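# Lay the towel flat beside the basket, then release

## Task

Get the towel lying flat on the table as a single layer. Every part of it must stay at least a finger's width inside the table edge, at least two finger widths from the basket's rim, and more than a hand's width from the column of either arm. The basket must end upright with its entire base resting on the table, no more than three finger widths from its starting spot, and turned roughly as it was. Finally open the grippers and move the arms away. Anything that stays in place only because the robot is holding it does not count.

## Robot and tools

ROBOT AND FRAME. There are two arms, left_arm and right_arm. Every pose uses one shared scene frame. The origin sits on the table top midway between the arms, +x points out across the table, +z points up, and left_arm is the one on the +y side. The names left and right do not refer to sides of a camera image. Reported hand positions can be somewhat wrong, more so when an arm reaches far. On each gripper the fingers point along its own +z axis and close along its own y axis. The reported end_effector_position is the point between the pads, roughly 1 cm back from the fingertips.

ROW FORMAT. Both motion tools use rows of 16 numbers covering both arms, even if only one arm moves. The first 8 are for left_arm: x, y, z (metres, absolute position in the scene frame), then qw, qx, qy, qz (absolute orientation quaternion, w first), then opening. The next 8 are the same fields for right_arm. Opening runs from -1 (closed) to +1 (fully open, 0.093 m). To keep an arm's orientation, repeat the exact quaternion you chose earlier rather than copying a reported one, which may have drifted. An arm that should stay still needs its last reported position and quaternion plus its intended opening in every call.

execute_actions: argument actions, a list of up to 15 actions. Each action is a table of up to 15 rows, and each row lasts one control step of 1/30 s. A table with fewer than 15 rows keeps its final row for the remaining steps. An empty list only returns the current state and images. A target lying more than 0.6 m from the gripper's current position along any of the gripper's own axes gets the action refused for both arms. If any action is malformed, or the first one fails that distance test against the latest reported state, nothing in the call runs.

move: argument target, one 16-number row as above (absolute poses). Each gripper follows a straight path toward its target, turning the shorter way, and all paths end together, lasting 0.5 to 10 s. If more time is needed they stop after 10 s, before reaching the target. speed is the top path speed in m/s, from 0.002 to 0.5 (default 0.25). Turning is capped at twice that value in rad/s. The paths ignore obstacles and the other arm. Grippers lag, wander and can exceed speed, mostly with a nearly straight arm. The opening is applied when the move starts. Faster contact hits harder, and aiming further past a contact pushes harder. blocking=false returns after 0.5 s while the arm keeps going. Until a result shows that move finished, other moves and execute_actions are refused; use wait or stop first. The result adds a move: line giving the ending (done, off_target, moving, held, fault) and any limits: paced means the commanded pose was clipped, held means a check blocked some steps, after which the arm may jump faster than speed. Each gripper's distance to its target is also given. If only one arm is named in the ending, the other finished normally.

wait: seconds, 0 to 10. The arms keep their last command; a running move continues, and the wait ends early when it finishes.
stop: no arguments. Brakes the running move; braking needs space, more at speed, and the fingers keep moving.
zoom_image: camera (cam_head_left, cam_head_right, cam_high, cam_low, cam_left_wrist, cam_right_wrist) and region [x0, y0, x1, y1] in that camera's pixels, origin top-left, at most 504 by 504. All images are 504x504. Calibration data (intrinsics, distortion, T_world_to_cam) is provided per camera and may be off by a few degrees and millimetres.
finished_scene: scene, the number of the current scene. It ends that scene permanently and reports success. Replying without any tool call ends everything.

CONTROLLER BEHAVIOUR. Each step, the commanded pose is limited to 70 mm and 16 degrees from the measured pose, so distant targets take several actions; after an action an arm goes no further than its last clipped pose. Position has priority over orientation. Joint friction can leave the gripper up to about 31 mm short, and very small commands may not move it at all. Elbows cannot fully straighten.

RESULT LINES. The state line lists each arm's pose. Hand target is where the controller is currently driving each gripper. pose unreachable means the clearance check altered or blocked that arm's command. grip_measured is the finger motor reading (+1 open, -1 closed); the pads meet near -0.94 and each mm of held width adds about 0.0208, with a fixed per-gripper error up to 0.02. Fingers stop on contact but the reading keeps heading to your number, so it barely reveals a grasp. Sending a number further below the object's width reading squeezes harder, up to roughly 50 to 62 N per pad, less for items under about 5 mm thick. Keep sending the closing number to keep hold. Joint positions end with the opening in metres, clipped at zero. Joint torques are raw, offset and noisy. FAULT lines mark an arm stop. MOTOR HOT appears from 75 °C; at 90 °C that arm halts 10 s; at 100 °C it goes limp and drops.

AVOID. Never knock or place anything off the table; that fails the task. Do not let the arms collide or press on each other. Avoid drops, slips, slams and hard pushes. Held items may occasionally be tugged briefly, so grip firmly.

Each tool is called after "Call:" as name(argument=value, ...) on one line, values as JSON.

## Session

Call:
execute_actions(actions=[])

Scene clock: 0.00 s.
left_arm: end_effector_position=(+0.0990, +0.5464, +0.3423) grip_measured=+1.000 end_effector_quat_wxyz=(+0.552, -0.154, +0.816, +0.075) | right_arm: end_effector_position=(+0.4380, -0.6958, +0.2993) grip_measured=+0.997 end_effector_quat_wxyz=(+0.650, -0.318, +0.611, -0.320)
Joint positions: left_arm=[ 1.533  1.121  1.384 -1.392  1.138  1.039  0.093] | right_arm=[-1.038  1.891  1.327  0.659 -1.017 -0.856  0.093]
Joint velocities: left_arm=[-0.012  0.002  0.037  0.007 -0.066 -0.051  0.   ] | right_arm=[-0.022  0.007  0.007  0.037  0.051 -0.022 -0.   ]
Joint torques (N m, as the arm reports them, + toward a larger angle): no reading
Motor temperatures (°C, as the motors report them): left_arm=[25 25 23 23 25 25] | right_arm=[26 23 26 27 23 25]
Hand target (left_arm): +0.099, +0.546, +0.342; +0.552, -0.154, +0.816, +0.075
Hand target (right_arm): +0.438, -0.696, +0.299; +0.650, -0.318, +0.611, -0.320

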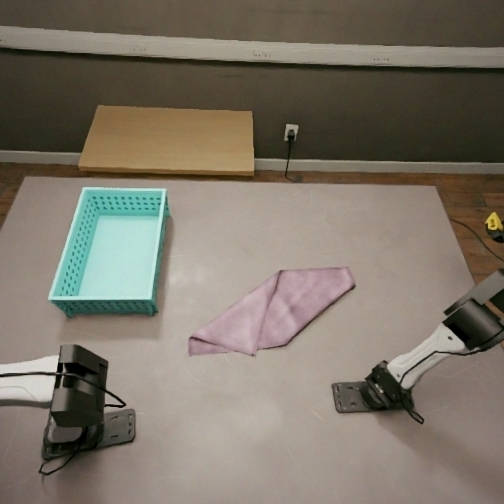

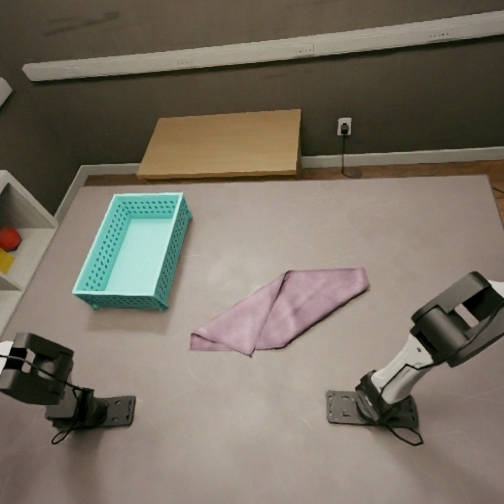

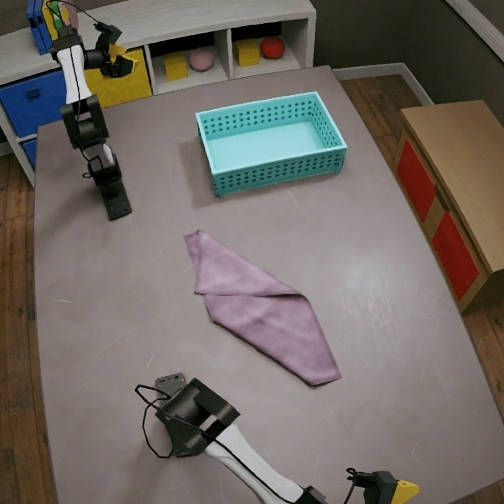

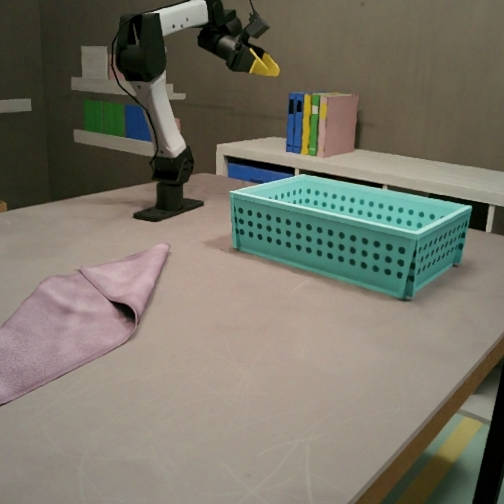

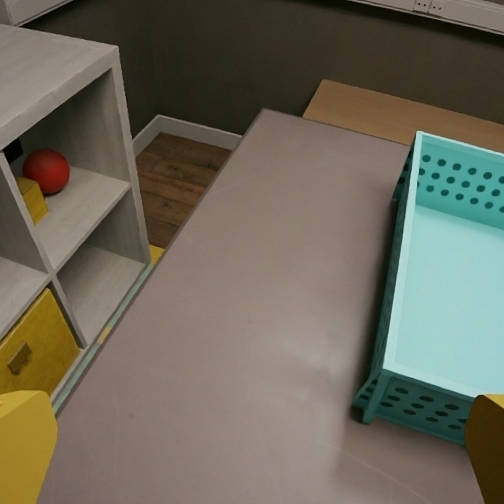

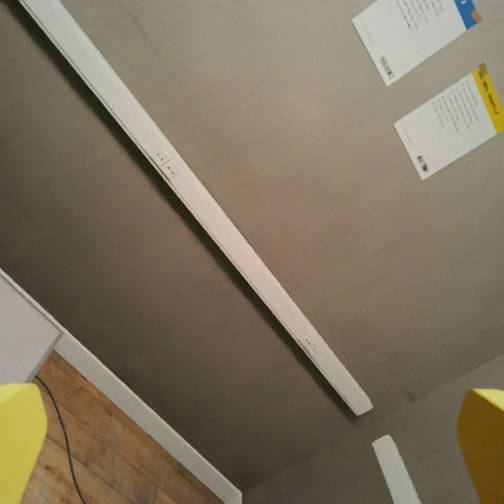

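Call:
zoom_image(camera="cam_head_left", region=[170, 240, 370, 380])

Call:
zoom_image(camera="cam_high", region=[170, 215, 360, 405])

Call:
zoom_image(camera="cam_low", region=[0, 230, 200, 420])

Region (170, 240, 370, 380) of cam_head_left's 504x504 image, scaled by 2.520, with more detail than that image has; it fills the top 353 rows of this view, and the rest is white.

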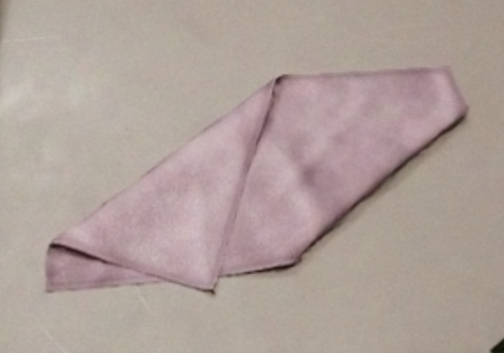

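Region (170, 215, 360, 405) of cam_high's 504x504 image, scaled by 2.653, with more detail than that image has.

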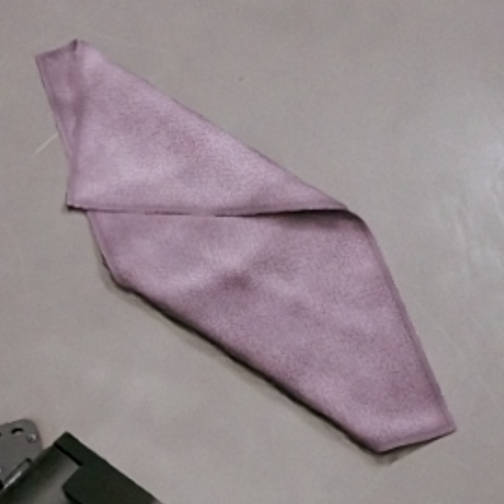

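Region (0, 230, 200, 420) of cam_low's 504x504 image, scaled by 2.520, with more detail than that image has; it fills the top 479 rows of this view, and the rest is white.

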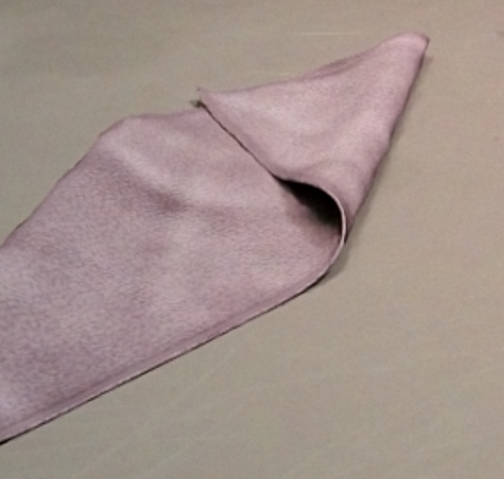

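Call:
move(target=[0.10,-0.03,0.15,0,0.522,0.853,0,0.2, 0.38,-0.38,0.15,0,0.383,0.924,0,0.2], speed=0.3)

Scene clock: 90.30 s.
left_arm: end_effector_position=(+0.1114, -0.0360, +0.1498) grip_measured=+0.203 end_effector_quat_wxyz=(+0.019, +0.508, +0.861, -0.030) | right_arm: end_effector_position=(+0.3726, -0.3839, +0.1551) grip_measured=+0.202 end_effector_quat_wxyz=(+0.008, +0.385, +0.923, -0.009)
Joint positions: left_arm=[-1.367  2.03   1.956 -1.429  0.024 -0.139  0.055] | right_arm=[-0.132  1.788  1.652 -1.424  0.023  0.699  0.055]
Joint velocities: left_arm=[-0.007 -0.002 -0.007  0.022 -0.022  0.022 -0.   ] | right_arm=[-0.017  0.002 -0.002 -0.037  0.037  0.007  0.001]
Joint torques (N m, as the arm reports them, + toward a larger angle): left_arm=[ -0.97 -10.     9.26   0.36   0.11   0.07] | right_arm=[ 0.98 -7.44  8.78  0.28 -0.11  0.12]
Motor temperatures (°C, as the motors report them): left_arm=[25 26 30 25 26 25] | right_arm=[26 37 34 33 23 25]
Hand target (left_arm): +0.105, -0.037, +0.148; +0.008, +0.518, +0.855, -0.027
Hand target (right_arm): +0.374, -0.379, +0.153; -0.001, +0.384, +0.923, -0.006
Off the commanded pose (left_arm): 0.013 m, 4 deg.
Off the commanded pose (right_arm): 0.010 m, 1 deg.
move: off_target (left_arm); limits=paced
camera_calibration (this result's frames):
cam_left_wrist: T_world_to_cam=[[-0.876527, -0.479986, 0.0362489, 0.0751231], [-0.435218, 0.822439, 0.366306, 0.0624651], [-0.205634, 0.305301, -0.929788, 0.254676], [0, 0, 0, 1]] pos_world=[0.145403, -0.0930684, 0.21119]
cam_right_wrist: T_world_to_cam=[[-0.696313, -0.717734, 0.00258621, -0.0167935], [-0.656299, 0.638162, 0.402518, 0.469497], [-0.290551, 0.278581, -0.915408, 0.439479], [0, 0, 0, 1]] pos_world=[0.424128, -0.434099, 0.213366]

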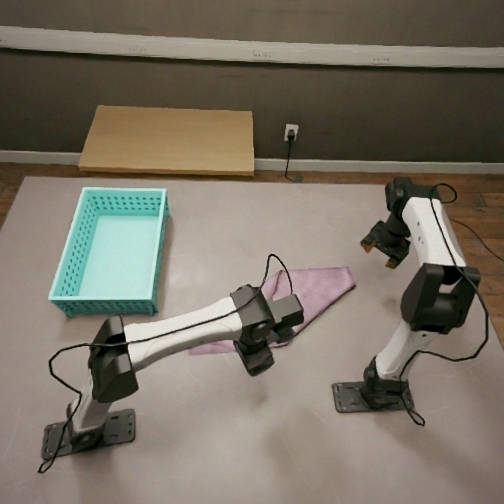

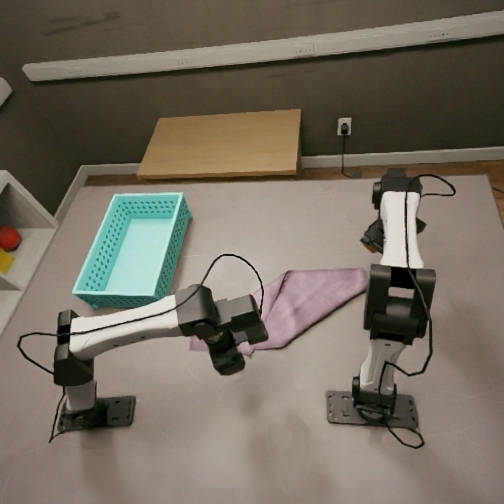

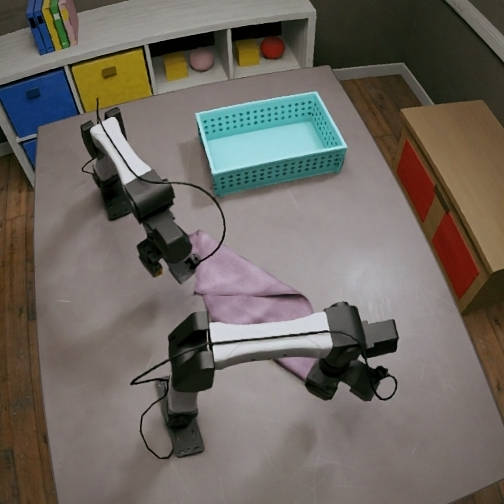

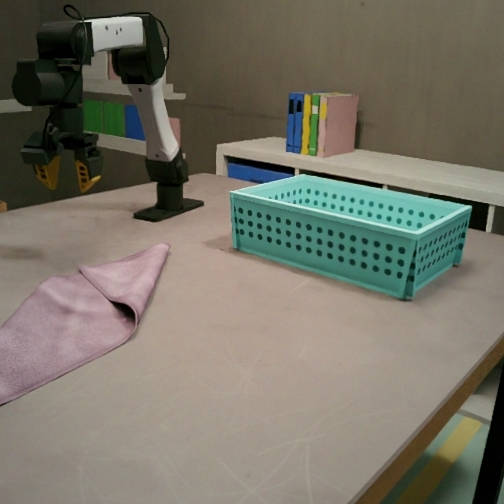

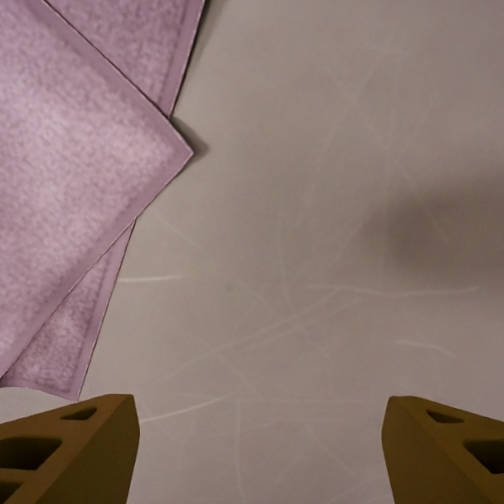

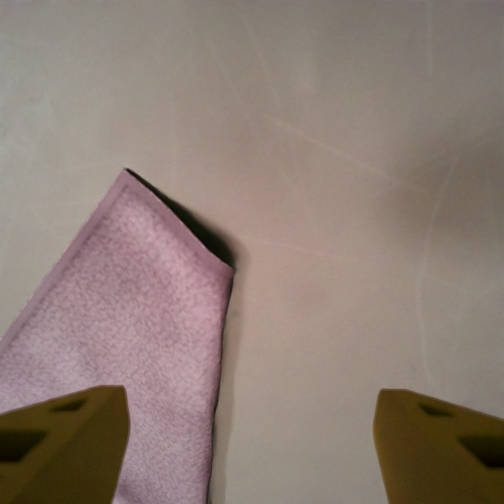

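Call:
move(target=[0.135,-0.062,0.05,0.135,0.504,0.824,0.221,-0.3, 0.425,-0.344,0.045,0,0.383,0.924,0,0.2], speed=0.15)

Scene clock: 131.70 s.
left_arm: end_effector_position=(+0.1365, -0.0568, +0.0511) grip_measured=-0.297 end_effector_quat_wxyz=(+0.129, +0.504, +0.826, +0.218) | right_arm: end_effector_position=(+0.4282, -0.3488, +0.0571) grip_measured=+0.202 end_effector_quat_wxyz=(+0.016, +0.385, +0.923, -0.000)
Joint positions: left_arm=[-1.524  2.358  2.004 -1.371 -0.491 -0.304  0.031] | right_arm=[-0.031  2.002  1.547 -1.085  0.013  0.798  0.055]
Joint velocities: left_arm=[ 0.002 -0.012 -0.012 -0.022 -0.037  0.007  0.   ] | right_arm=[-0.007 -0.012 -0.002  0.007 -0.051  0.007 -0.   ]
Joint torques (N m, as the arm reports them, + toward a larger angle): left_arm=[ -0.84 -12.13   8.83   0.09  -0.39  -0.18] | right_arm=[ 1.02 -9.48  6.06  0.48 -0.1   0.06]
Motor temperatures (°C, as the motors report them): left_arm=[25 35 33 24 26 26] | right_arm=[26 34 36 30 23 25]
Hand target (left_arm): +0.135, -0.062, +0.048; +0.134, +0.503, +0.825, +0.219
Hand target (right_arm): +0.423, -0.344, +0.045; +0.000, +0.383, +0.924, -0.001
Off the commanded pose (left_arm): 0.005 m, 1 deg.
Off the commanded pose (right_arm): 0.013 m, 2 deg.
move: off_target (right_arm)
camera_calibration (this result's frames):
cam_left_wrist: T_world_to_cam=[[-0.778845, -0.394894, -0.487297, 0.108966], [-0.596063, 0.707814, 0.379089, 0.141456], [0.195216, 0.585712, -0.786659, 0.128251], [0, 0, 0, 1]] pos_world=[0.144148, -0.132213, 0.100364]
cam_right_wrist: T_world_to_cam=[[-0.695136, -0.718589, -0.0203846, 0.0479261], [-0.665956, 0.633025, 0.394693, 0.525778], [-0.270718, 0.28794, -0.918587, 0.351066], [0, 0, 0, 1]] pos_world=[0.4785, -0.399478, 0.115941]

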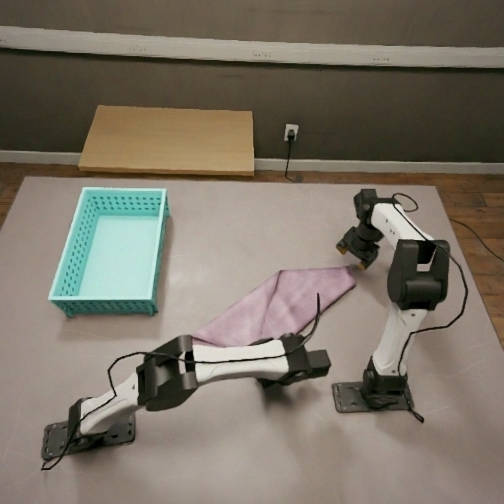

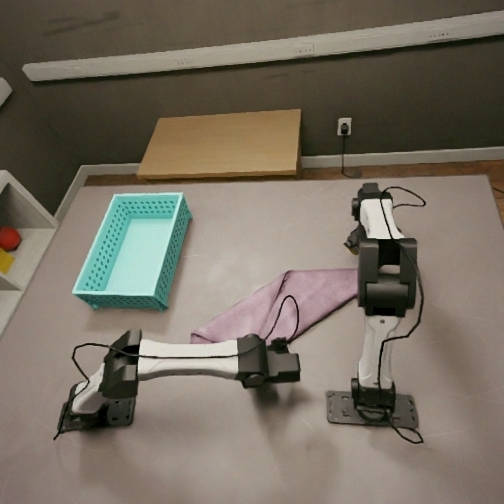

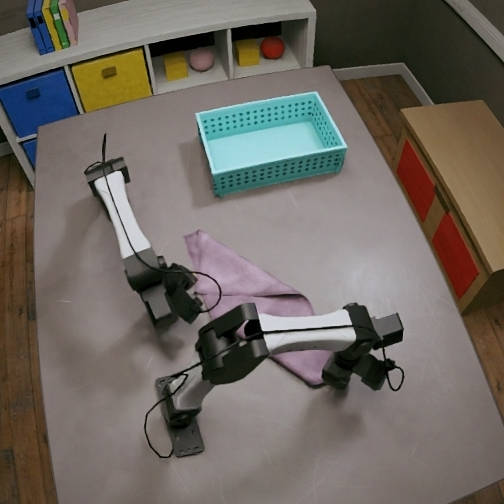

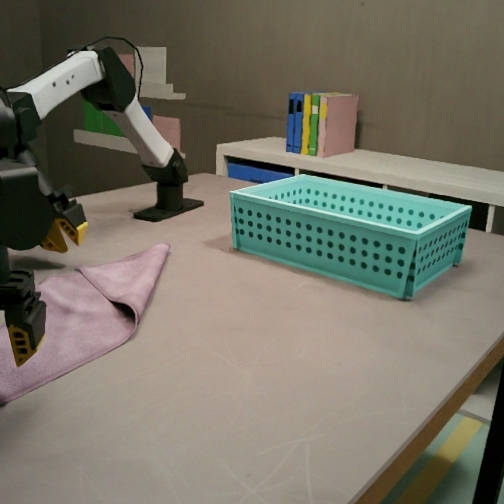

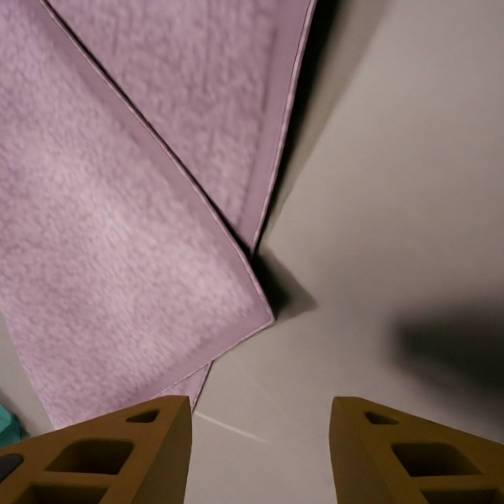

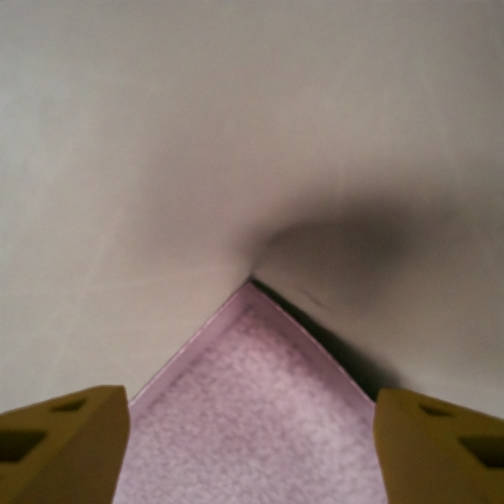

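Call:
move(target=[0.138,-0.066,0.027,0.135,0.504,0.824,0.221,-0.3, 0.423,-0.342,0.008,0,0.383,0.924,0,0.2], speed=0.04)

Scene clock: 145.43 s.
left_arm: end_effector_position=(+0.1387, -0.0633, +0.0365) grip_measured=-0.297 end_effector_quat_wxyz=(+0.133, +0.503, +0.826, +0.217) | right_arm: end_effector_position=(+0.4288, -0.3485, +0.0214) grip_measured=+0.202 end_effector_quat_wxyz=(+0.017, +0.386, +0.922, +0.001)
Joint positions: left_arm=[-1.524  2.392  2.004 -1.329 -0.496 -0.304  0.031] | right_arm=[-0.031  2.041  1.456 -0.954  0.012  0.802  0.055]
Joint velocities: left_arm=[ 0.007  0.022 -0.017 -0.022  0.037 -0.051  0.   ] | right_arm=[ 0.002  0.012 -0.022 -0.051  0.037 -0.007 -0.001]
Joint torques (N m, as the arm reports them, + toward a larger angle): left_arm=[ -0.55 -12.05   7.37   0.26  -0.38  -0.12] | right_arm=[ 1.27 -9.44  5.72  0.53 -0.08  0.07]
Motor temperatures (°C, as the motors report them): left_arm=[25 38 33 24 26 26] | right_arm=[26 34 34 30 23 25]
Hand target (left_arm): +0.138, -0.066, +0.027; +0.135, +0.504, +0.824, +0.221
Hand target (right_arm): +0.422, -0.342, +0.009; -0.000, +0.383, +0.924, -0.000
Off the commanded pose (left_arm): 0.010 m, 1 deg.
Off the commanded pose (right_arm): 0.016 m, 2 deg.
move: off_target (right_arm)
camera_calibration (this result's frames):
cam_left_wrist: T_world_to_cam=[[-0.775516, -0.39806, -0.490024, 0.100431], [-0.598559, 0.710405, 0.370204, 0.153708], [0.200753, 0.580407, -0.789193, 0.119106], [0, 0, 0, 1]] pos_world=[0.145978, -0.138347, 0.0863076]
cam_right_wrist: T_world_to_cam=[[-0.697795, -0.715931, -0.0229271, 0.0499483], [-0.664334, 0.634874, 0.394456, 0.54006], [-0.267847, 0.29048, -0.918629, 0.318064], [0, 0, 0, 1]] pos_world=[0.478826, -0.399502, 0.0802979]

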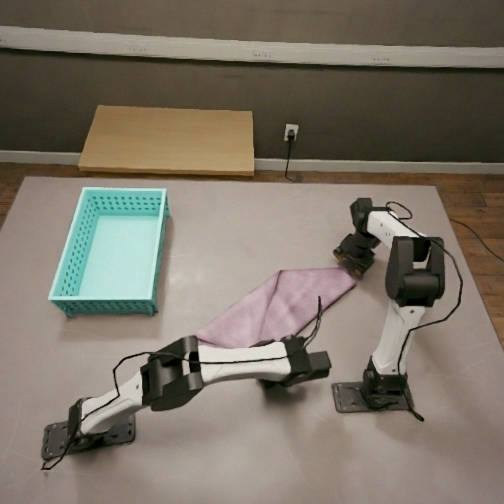

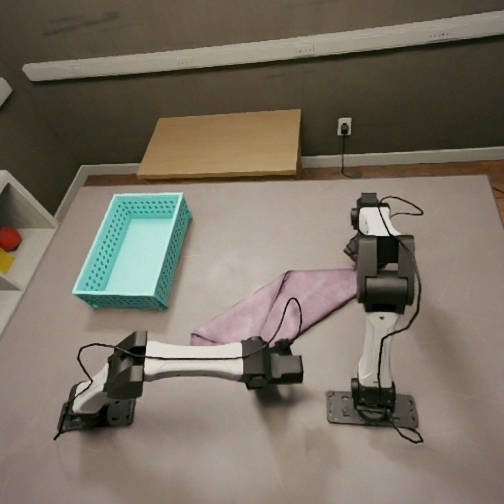

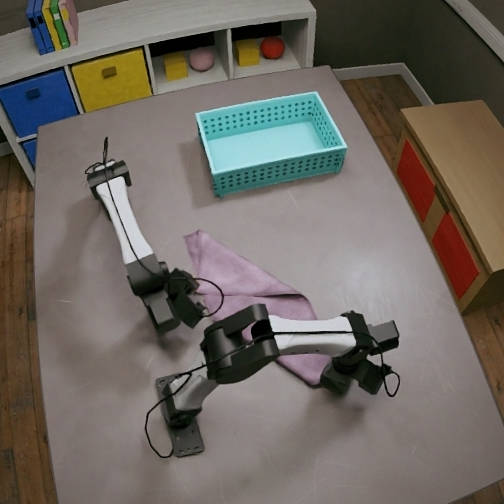

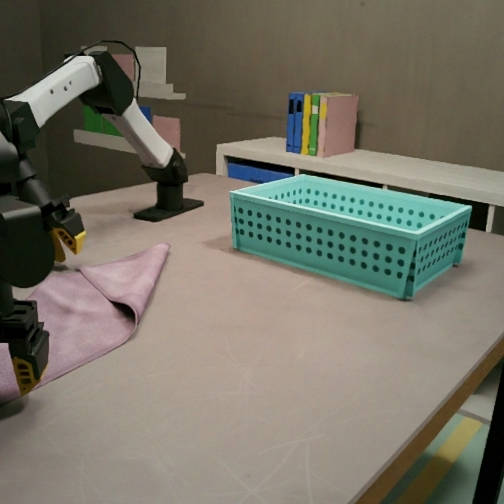

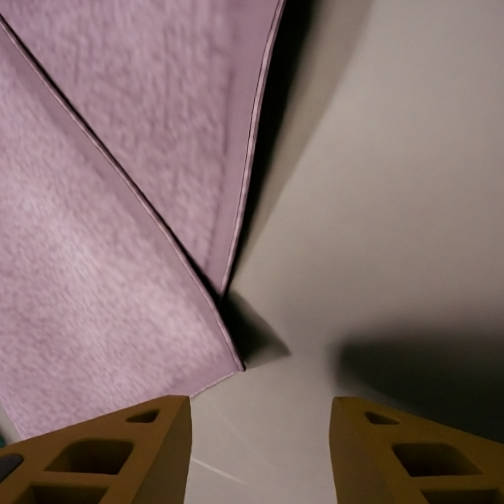

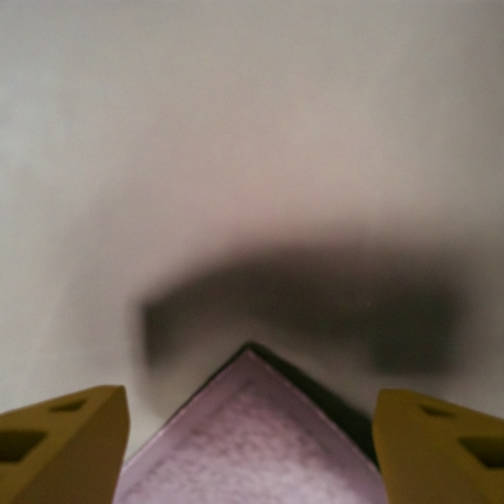

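Call:
move(target=[0.138,-0.062,0.012,0.135,0.504,0.824,0.221,-0.3, 0.417,-0.338,-0.004,0,0.383,0.924,0,0.2], speed=0.03)

Call:
zoom_image(camera="cam_low", region=[0, 200, 200, 420])

Scene clock: 157.63 s.
left_arm: end_effector_position=(+0.1388, -0.0637, +0.0239) grip_measured=-0.297 end_effector_quat_wxyz=(+0.137, +0.502, +0.827, +0.213) | right_arm: end_effector_position=(+0.4235, -0.3438, +0.0089) grip_measured=+0.202 end_effector_quat_wxyz=(+0.016, +0.385, +0.923, +0.001)
Joint positions: left_arm=[-1.524  2.392  1.954 -1.268 -0.497 -0.304  0.031] | right_arm=[-0.019  2.041  1.403 -0.903  0.012  0.813  0.055]
Joint velocities: left_arm=[ 0.007  0.002 -0.002  0.022 -0.022  0.022 -0.002] | right_arm=[ 0.002 -0.012 -0.017  0.051  0.095 -0.11  -0.   ]
Joint torques (N m, as the arm reports them, + toward a larger angle): left_arm=[ -0.43 -12.21   5.72   0.25  -0.37  -0.1 ] | right_arm=[ 1.07 -9.5   5.56  0.44 -0.09  0.07]
Motor temperatures (°C, as the motors report them): left_arm=[25 41 33 24 26 26] | right_arm=[26 35 34 30 23 25]
Hand target (left_arm): +0.138, -0.062, +0.012; +0.135, +0.504, +0.824, +0.221
Hand target (right_arm): +0.416, -0.339, -0.003; -0.000, +0.383, +0.924, -0.000
Off the commanded pose (left_arm): 0.012 m, 1 deg.
Off the commanded pose (right_arm): 0.016 m, 2 deg.
move: off_target (left_arm, right_arm)
camera_calibration (this result's frames):
cam_left_wrist: T_world_to_cam=[[-0.774155, -0.403634, -0.487611, 0.0936114], [-0.599554, 0.714634, 0.360323, 0.159414], [0.203024, 0.571295, -0.795238, 0.108667], [0, 0, 0, 1]] pos_world=[0.145985, -0.138219, 0.0746212]
cam_right_wrist: T_world_to_cam=[[-0.696191, -0.717523, -0.0218874, 0.0480712], [-0.665081, 0.633233, 0.395832, 0.53816], [-0.270159, 0.290131, -0.918062, 0.304646], [0, 0, 0, 1]] pos_world=[0.473689, -0.394676, 0.0677154]

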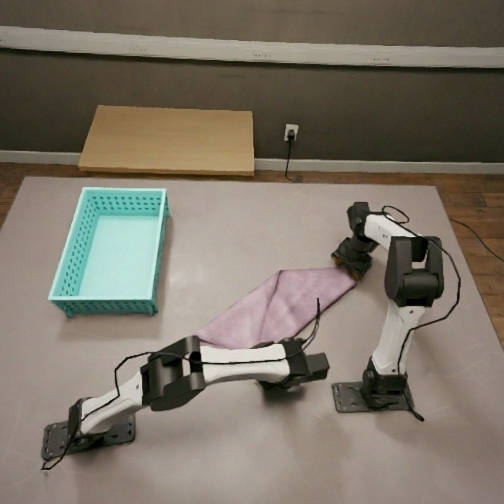

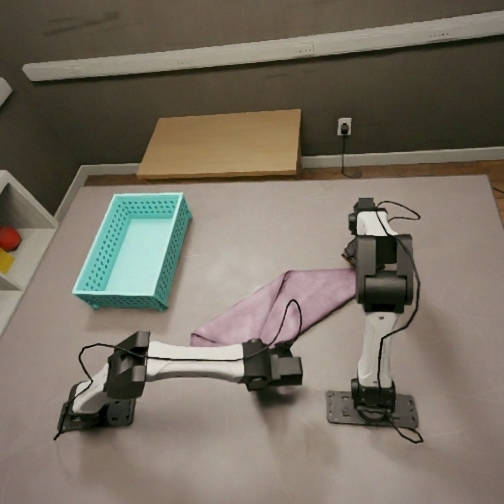

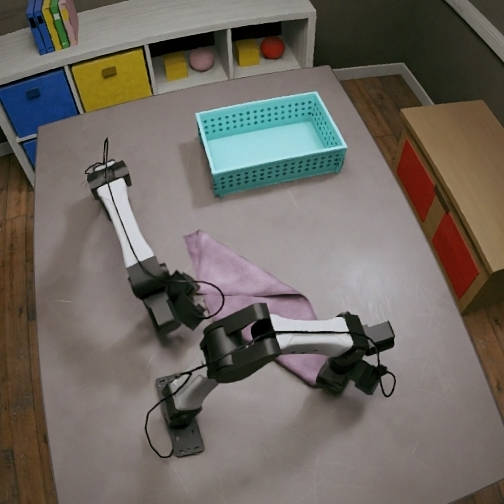

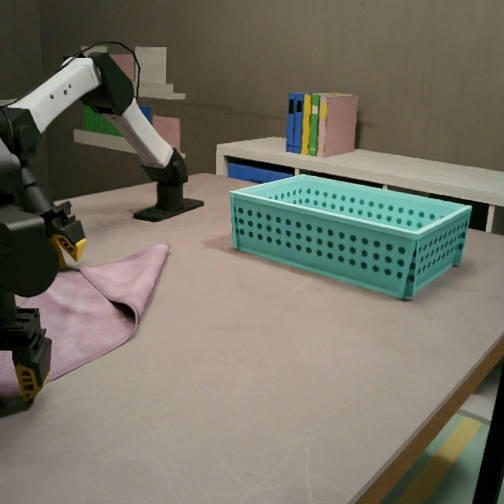

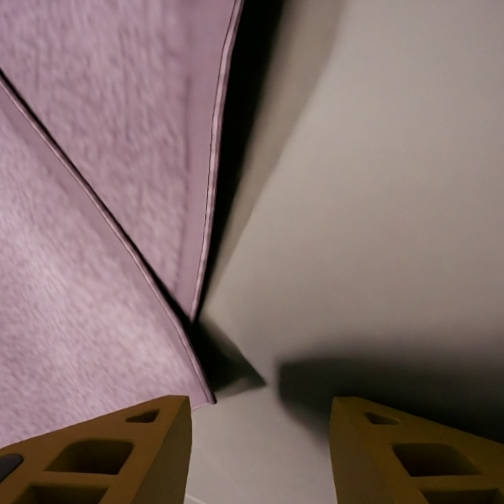

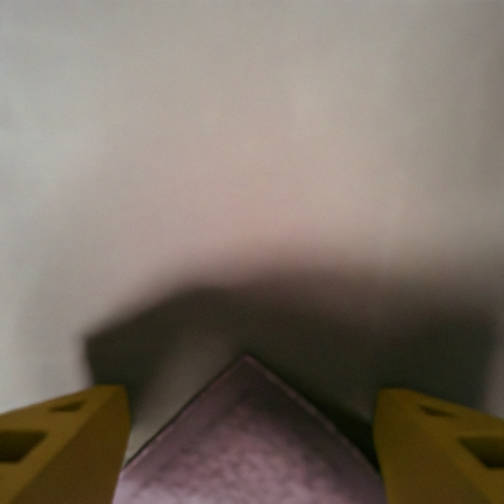

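Region (0, 200, 200, 420) of cam_low's 504x504 image, scaled by 2.291, with more detail than that image has; it fills the left 458 columns of this view, and the rest is white.

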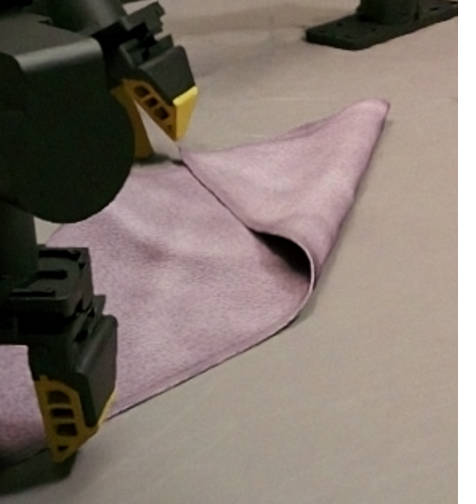

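Call:
move(target=[0.138,-0.058,0.003,0.135,0.504,0.824,0.221,-0.3, 0.417,-0.338,-0.013,0,0.383,0.924,0,0.2], speed=0.02)

Scene clock: 162.50 s.
left_arm: end_effector_position=(+0.1391, -0.0638, +0.0213) grip_measured=-0.297 end_effector_quat_wxyz=(+0.146, +0.502, +0.825, +0.213) | right_arm: end_effector_position=(+0.4251, -0.3437, +0.0084) grip_measured=+0.202 end_effector_quat_wxyz=(+0.020, +0.386, +0.922, +0.002)
Joint positions: left_arm=[-1.528  2.383  1.925 -1.238 -0.509 -0.304  0.031] | right_arm=[-0.019  2.041  1.401 -0.893  0.012  0.814  0.055]
Joint velocities: left_arm=[ 0.002  0.002 -0.002 -0.007  0.022  0.022 -0.   ] | right_arm=[-0.012  0.002 -0.002  0.037 -0.007 -0.051 -0.   ]
Joint torques (N m, as the arm reports them, + toward a larger angle): left_arm=[ -0.05 -12.09   3.79   0.46  -0.23  -0.09] | right_arm=[ 1.13 -8.44  4.41  0.72 -0.1   0.04]
Motor temperatures (°C, as the motors report them): left_arm=[25 41 33 24 26 26] | right_arm=[26 35 33 30 23 25]
Hand target (left_arm): +0.138, -0.058, +0.003; +0.135, +0.504, +0.824, +0.221
Hand target (right_arm): +0.416, -0.338, -0.012; -0.000, +0.383, +0.924, -0.000
Off the commanded pose (left_arm): 0.019 m, 2 deg.
Off the commanded pose (right_arm): 0.024 m, 2 deg.
move: off_target (left_arm, right_arm)
camera_calibration (this result's frames):
cam_left_wrist: T_world_to_cam=[[-0.769265, -0.403306, -0.495557, 0.092001], [-0.600738, 0.720684, 0.346016, 0.161425], [0.21759, 0.563878, -0.796678, 0.104145], [0, 0, 0, 1]] pos_world=[0.145086, -0.137957, 0.0727063]
cam_right_wrist: T_world_to_cam=[[-0.696823, -0.716722, -0.0273557, 0.0498072], [-0.667362, 0.633915, 0.390871, 0.540649], [-0.262805, 0.290624, -0.920039, 0.301703], [0, 0, 0, 1]] pos_world=[0.474804, -0.39471, 0.0676172]

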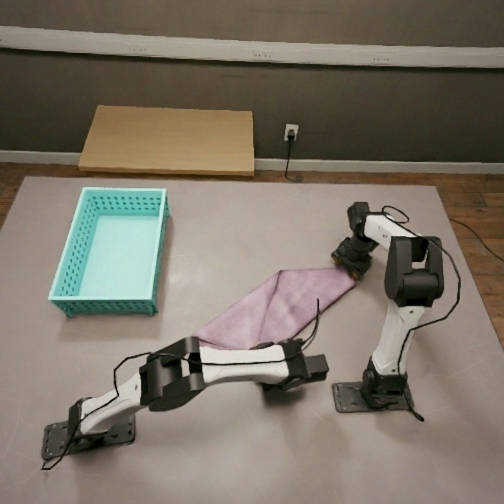

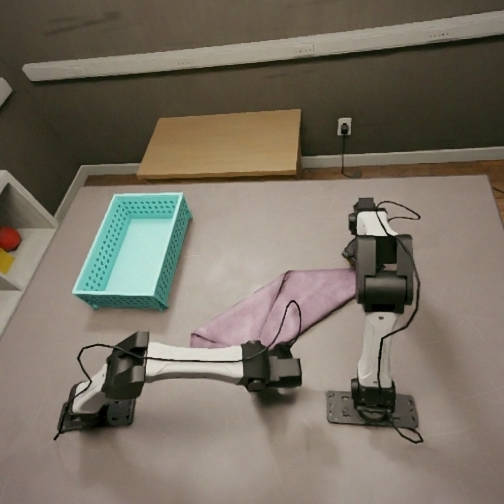

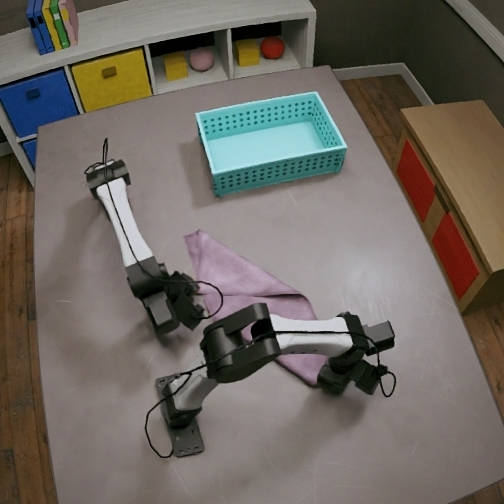

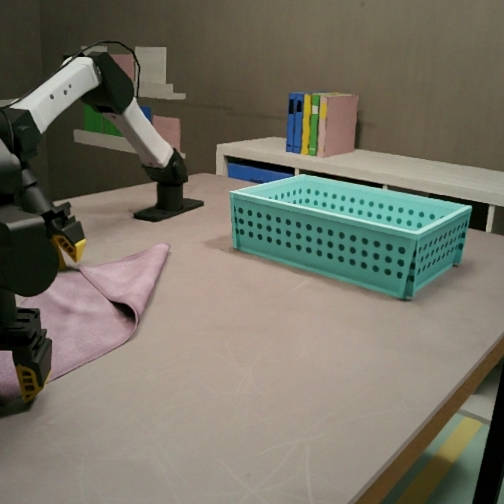

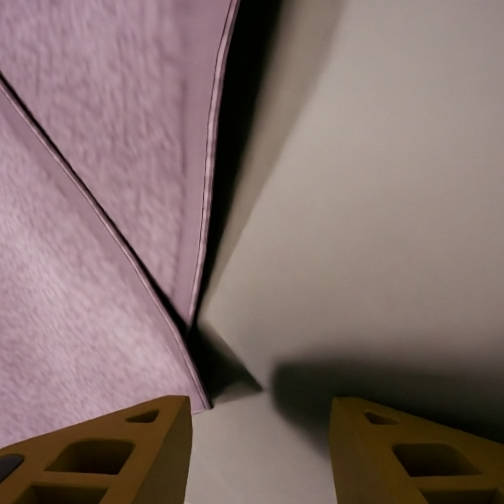

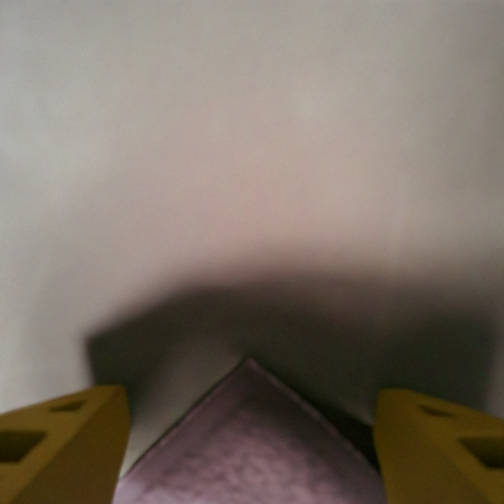

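Call:
move(target=[0.160,-0.050,0.009,0.135,0.504,0.824,0.221,-0.3, 0.417,-0.338,-0.007,0,0.383,0.924,0,-1], speed=0.02)

Scene clock: 188.80 s.
left_arm: end_effector_position=(+0.1407, -0.0638, +0.0216) grip_measured=-0.297 end_effector_quat_wxyz=(+0.139, +0.513, +0.824, +0.198) | right_arm: end_effector_position=(+0.4236, -0.3443, +0.0084) grip_measured=-0.991 end_effector_quat_wxyz=(+0.017, +0.386, +0.922, -0.000)
Joint positions: left_arm=[-1.514  2.36   1.897 -1.204 -0.479 -0.26   0.031] | right_arm=[-0.019  2.041  1.401 -0.899  0.015  0.814  0.   ]
Joint velocities: left_arm=[-0.002  0.022 -0.002 -0.022  0.066  0.051  0.   ] | right_arm=[-0.012 -0.012 -0.007 -0.066  0.037  0.051  0.   ]
Joint torques (N m, as the arm reports them, + toward a larger angle): left_arm=[  2.58 -12.45   4.04   0.43  -0.63   0.04] | right_arm=[ 1.15 -9.09  5.32  0.59 -0.13  0.05]
Motor temperatures (°C, as the motors report them): left_arm=[25 45 30 24 26 26] | right_arm=[26 35 32 30 23 25]
Hand target (left_arm): +0.159, -0.050, +0.010; +0.135, +0.504, +0.824, +0.221
Hand target (right_arm): +0.416, -0.338, -0.006; -0.000, +0.383, +0.924, -0.000
Off the commanded pose (left_arm): 0.027 m, 3 deg.
Off the commanded pose (right_arm): 0.018 m, 2 deg.
move: off_target (left_arm, right_arm)
camera_calibration (this result's frames):
cam_left_wrist: T_world_to_cam=[[-0.793049, -0.393715, -0.464824, 0.0967071], [-0.574051, 0.73833, 0.354025, 0.159508], [0.203809, 0.547592, -0.811544, 0.105204], [0, 0, 0, 1]] pos_world=[0.146818, -0.137304, 0.0738598]
cam_right_wrist: T_world_to_cam=[[-0.697044, -0.716725, -0.0208685, 0.0484304], [-0.66493, 0.635232, 0.392873, 0.539439], [-0.268325, 0.287726, -0.919356, 0.302771], [0, 0, 0, 1]] pos_world=[0.473688, -0.395073, 0.0674336]

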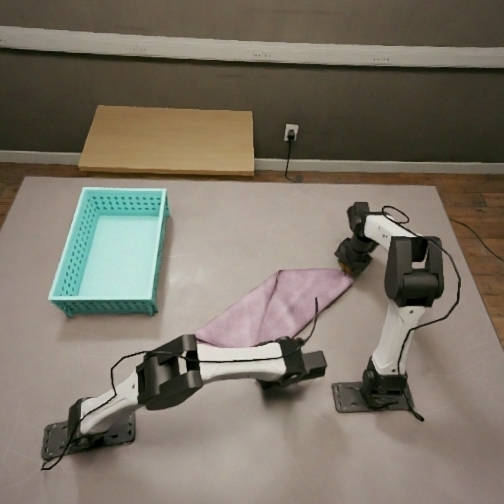

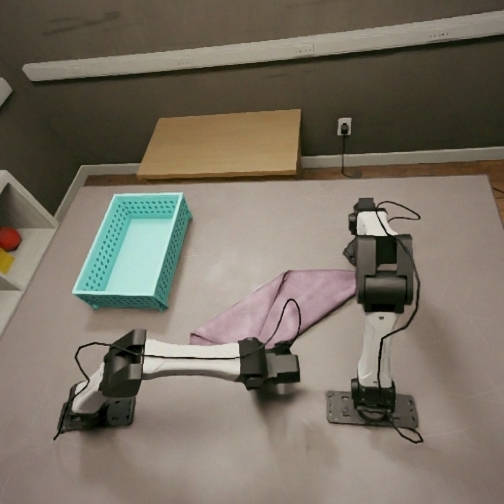

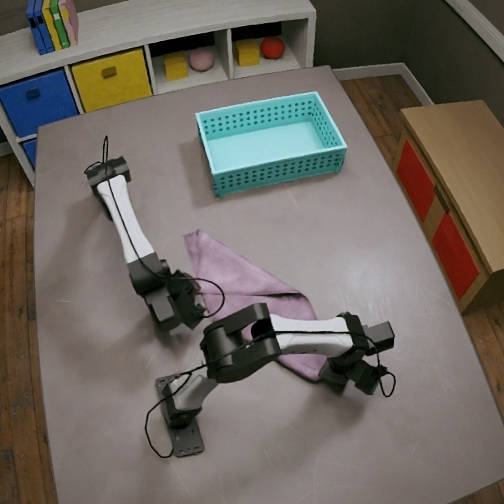

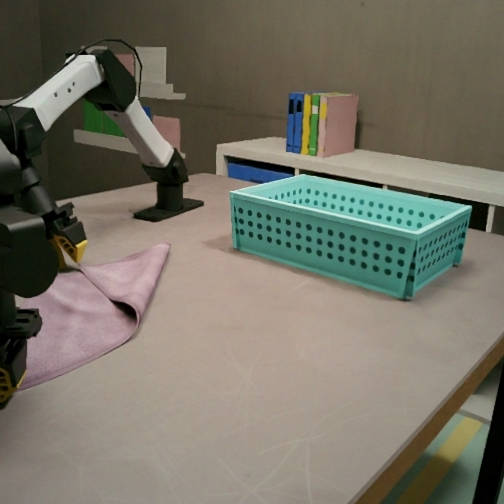

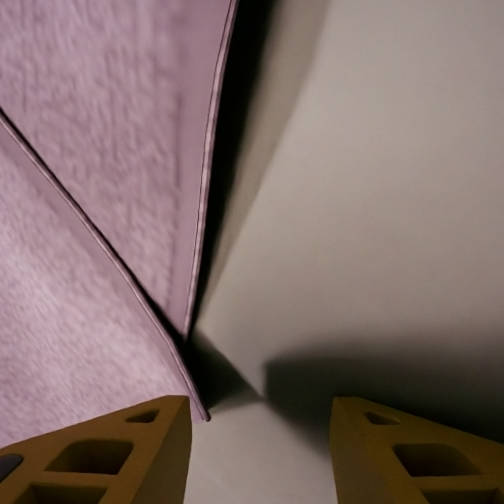

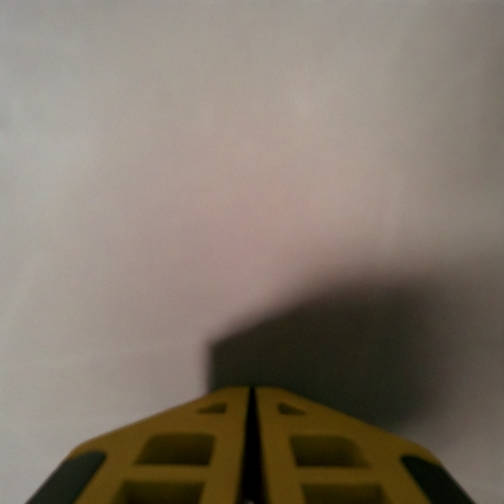

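Call:
move(target=[0.160,-0.052,0.022,0.135,0.504,0.824,0.221,-0.3, 0.417,-0.338,0.05,0,0.383,0.924,0,-1], speed=0.03)

Call:
zoom_image(camera="cam_low", region=[0, 200, 200, 420])

Scene clock: 195.70 s.
left_arm: end_effector_position=(+0.1567, -0.0575, +0.0241) grip_measured=-0.297 end_effector_quat_wxyz=(+0.144, +0.500, +0.828, +0.208) | right_arm: end_effector_position=(+0.4157, -0.3438, +0.0431) grip_measured=-0.991 end_effector_quat_wxyz=(-0.002, +0.386, +0.923, -0.007)
Joint positions: left_arm=[-1.483  2.358  1.897 -1.205 -0.504 -0.258  0.031] | right_arm=[-0.019  2.005  1.494 -1.07   0.011  0.814  0.   ]
Joint velocities: left_arm=[-0.002  0.007  0.002 -0.022 -0.037 -0.037  0.001] | right_arm=[-0.012 -0.012 -0.022 -0.007  0.066 -0.037  0.   ]
Joint torques (N m, as the arm reports them, + toward a larger angle): left_arm=[  0.33 -12.75   7.71  -0.02  -0.38   0.04] | right_arm=[  1.16 -11.7    8.59   0.21  -0.09   0.05]
Motor temperatures (°C, as the motors report them): left_arm=[25 46 30 24 26 26] | right_arm=[26 36 32 30 23 25]
Hand target (left_arm): +0.160, -0.052, +0.022; +0.136, +0.504, +0.824, +0.221
Hand target (right_arm): +0.417, -0.338, +0.050; +0.000, +0.383, +0.924, +0.000
Off the commanded pose (left_arm): 0.007 m, 2 deg.
Off the commanded pose (right_arm): 0.009 m, 1 deg.
move: done
camera_calibration (this result's frames):
cam_left_wrist: T_world_to_cam=[[-0.770953, -0.41176, -0.485886, 0.109056], [-0.601929, 0.720365, 0.34461, 0.166707], [0.208118, 0.558147, -0.803218, 0.100267], [0, 0, 0, 1]] pos_world=[0.163555, -0.131149, 0.076076]
cam_right_wrist: T_world_to_cam=[[-0.697322, -0.716732, 0.00608942, 0.0429304], [-0.647981, 0.634019, 0.422068, 0.511523], [-0.306371, 0.290372, -0.906544, 0.348598], [0, 0, 0, 1]] pos_world=[0.468193, -0.394768, 0.0998599]

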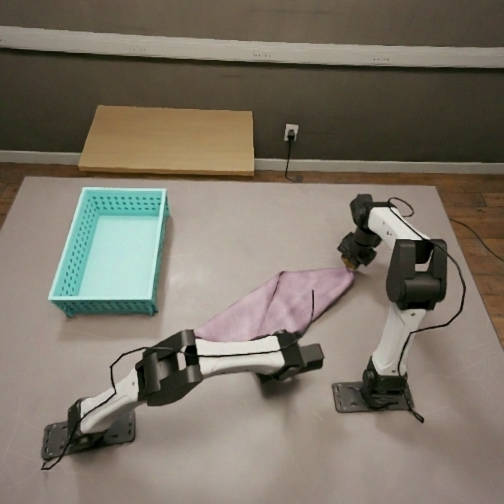

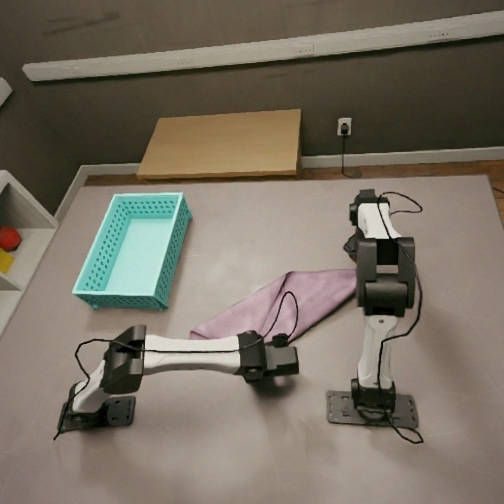

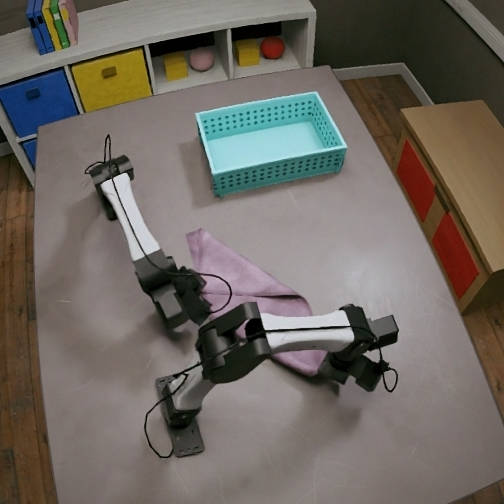

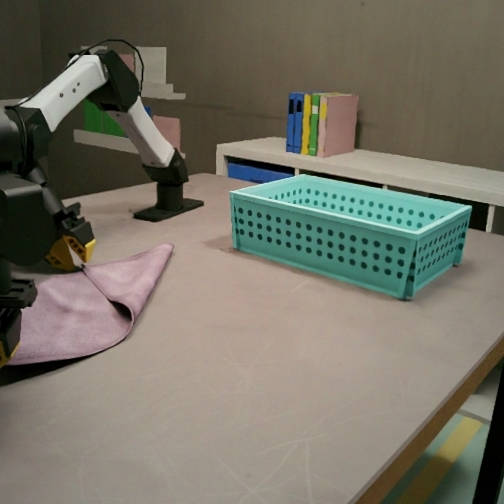

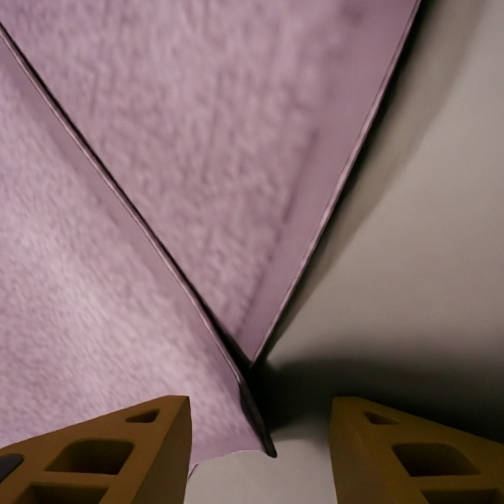

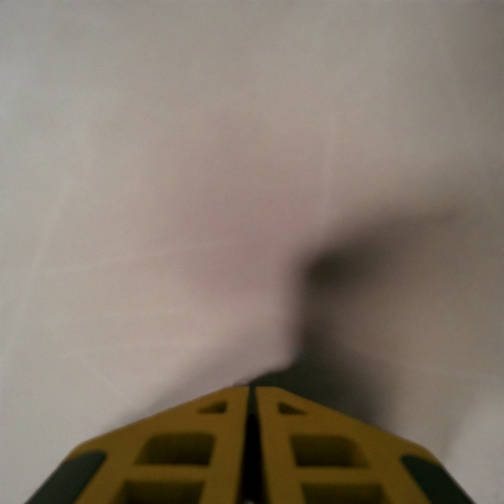

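Region (0, 200, 200, 420) of cam_low's 504x504 image, scaled by 2.291, with more detail than that image has; it fills the left 458 columns of this view, and the rest is white.

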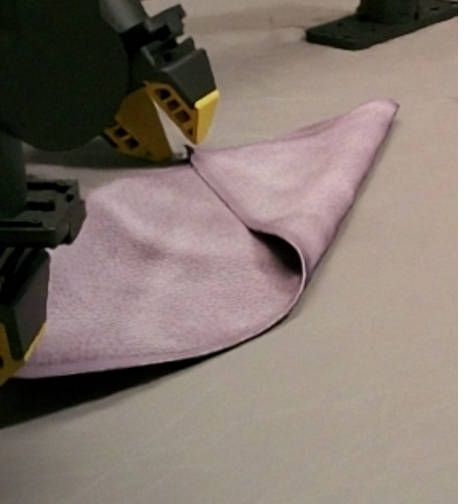

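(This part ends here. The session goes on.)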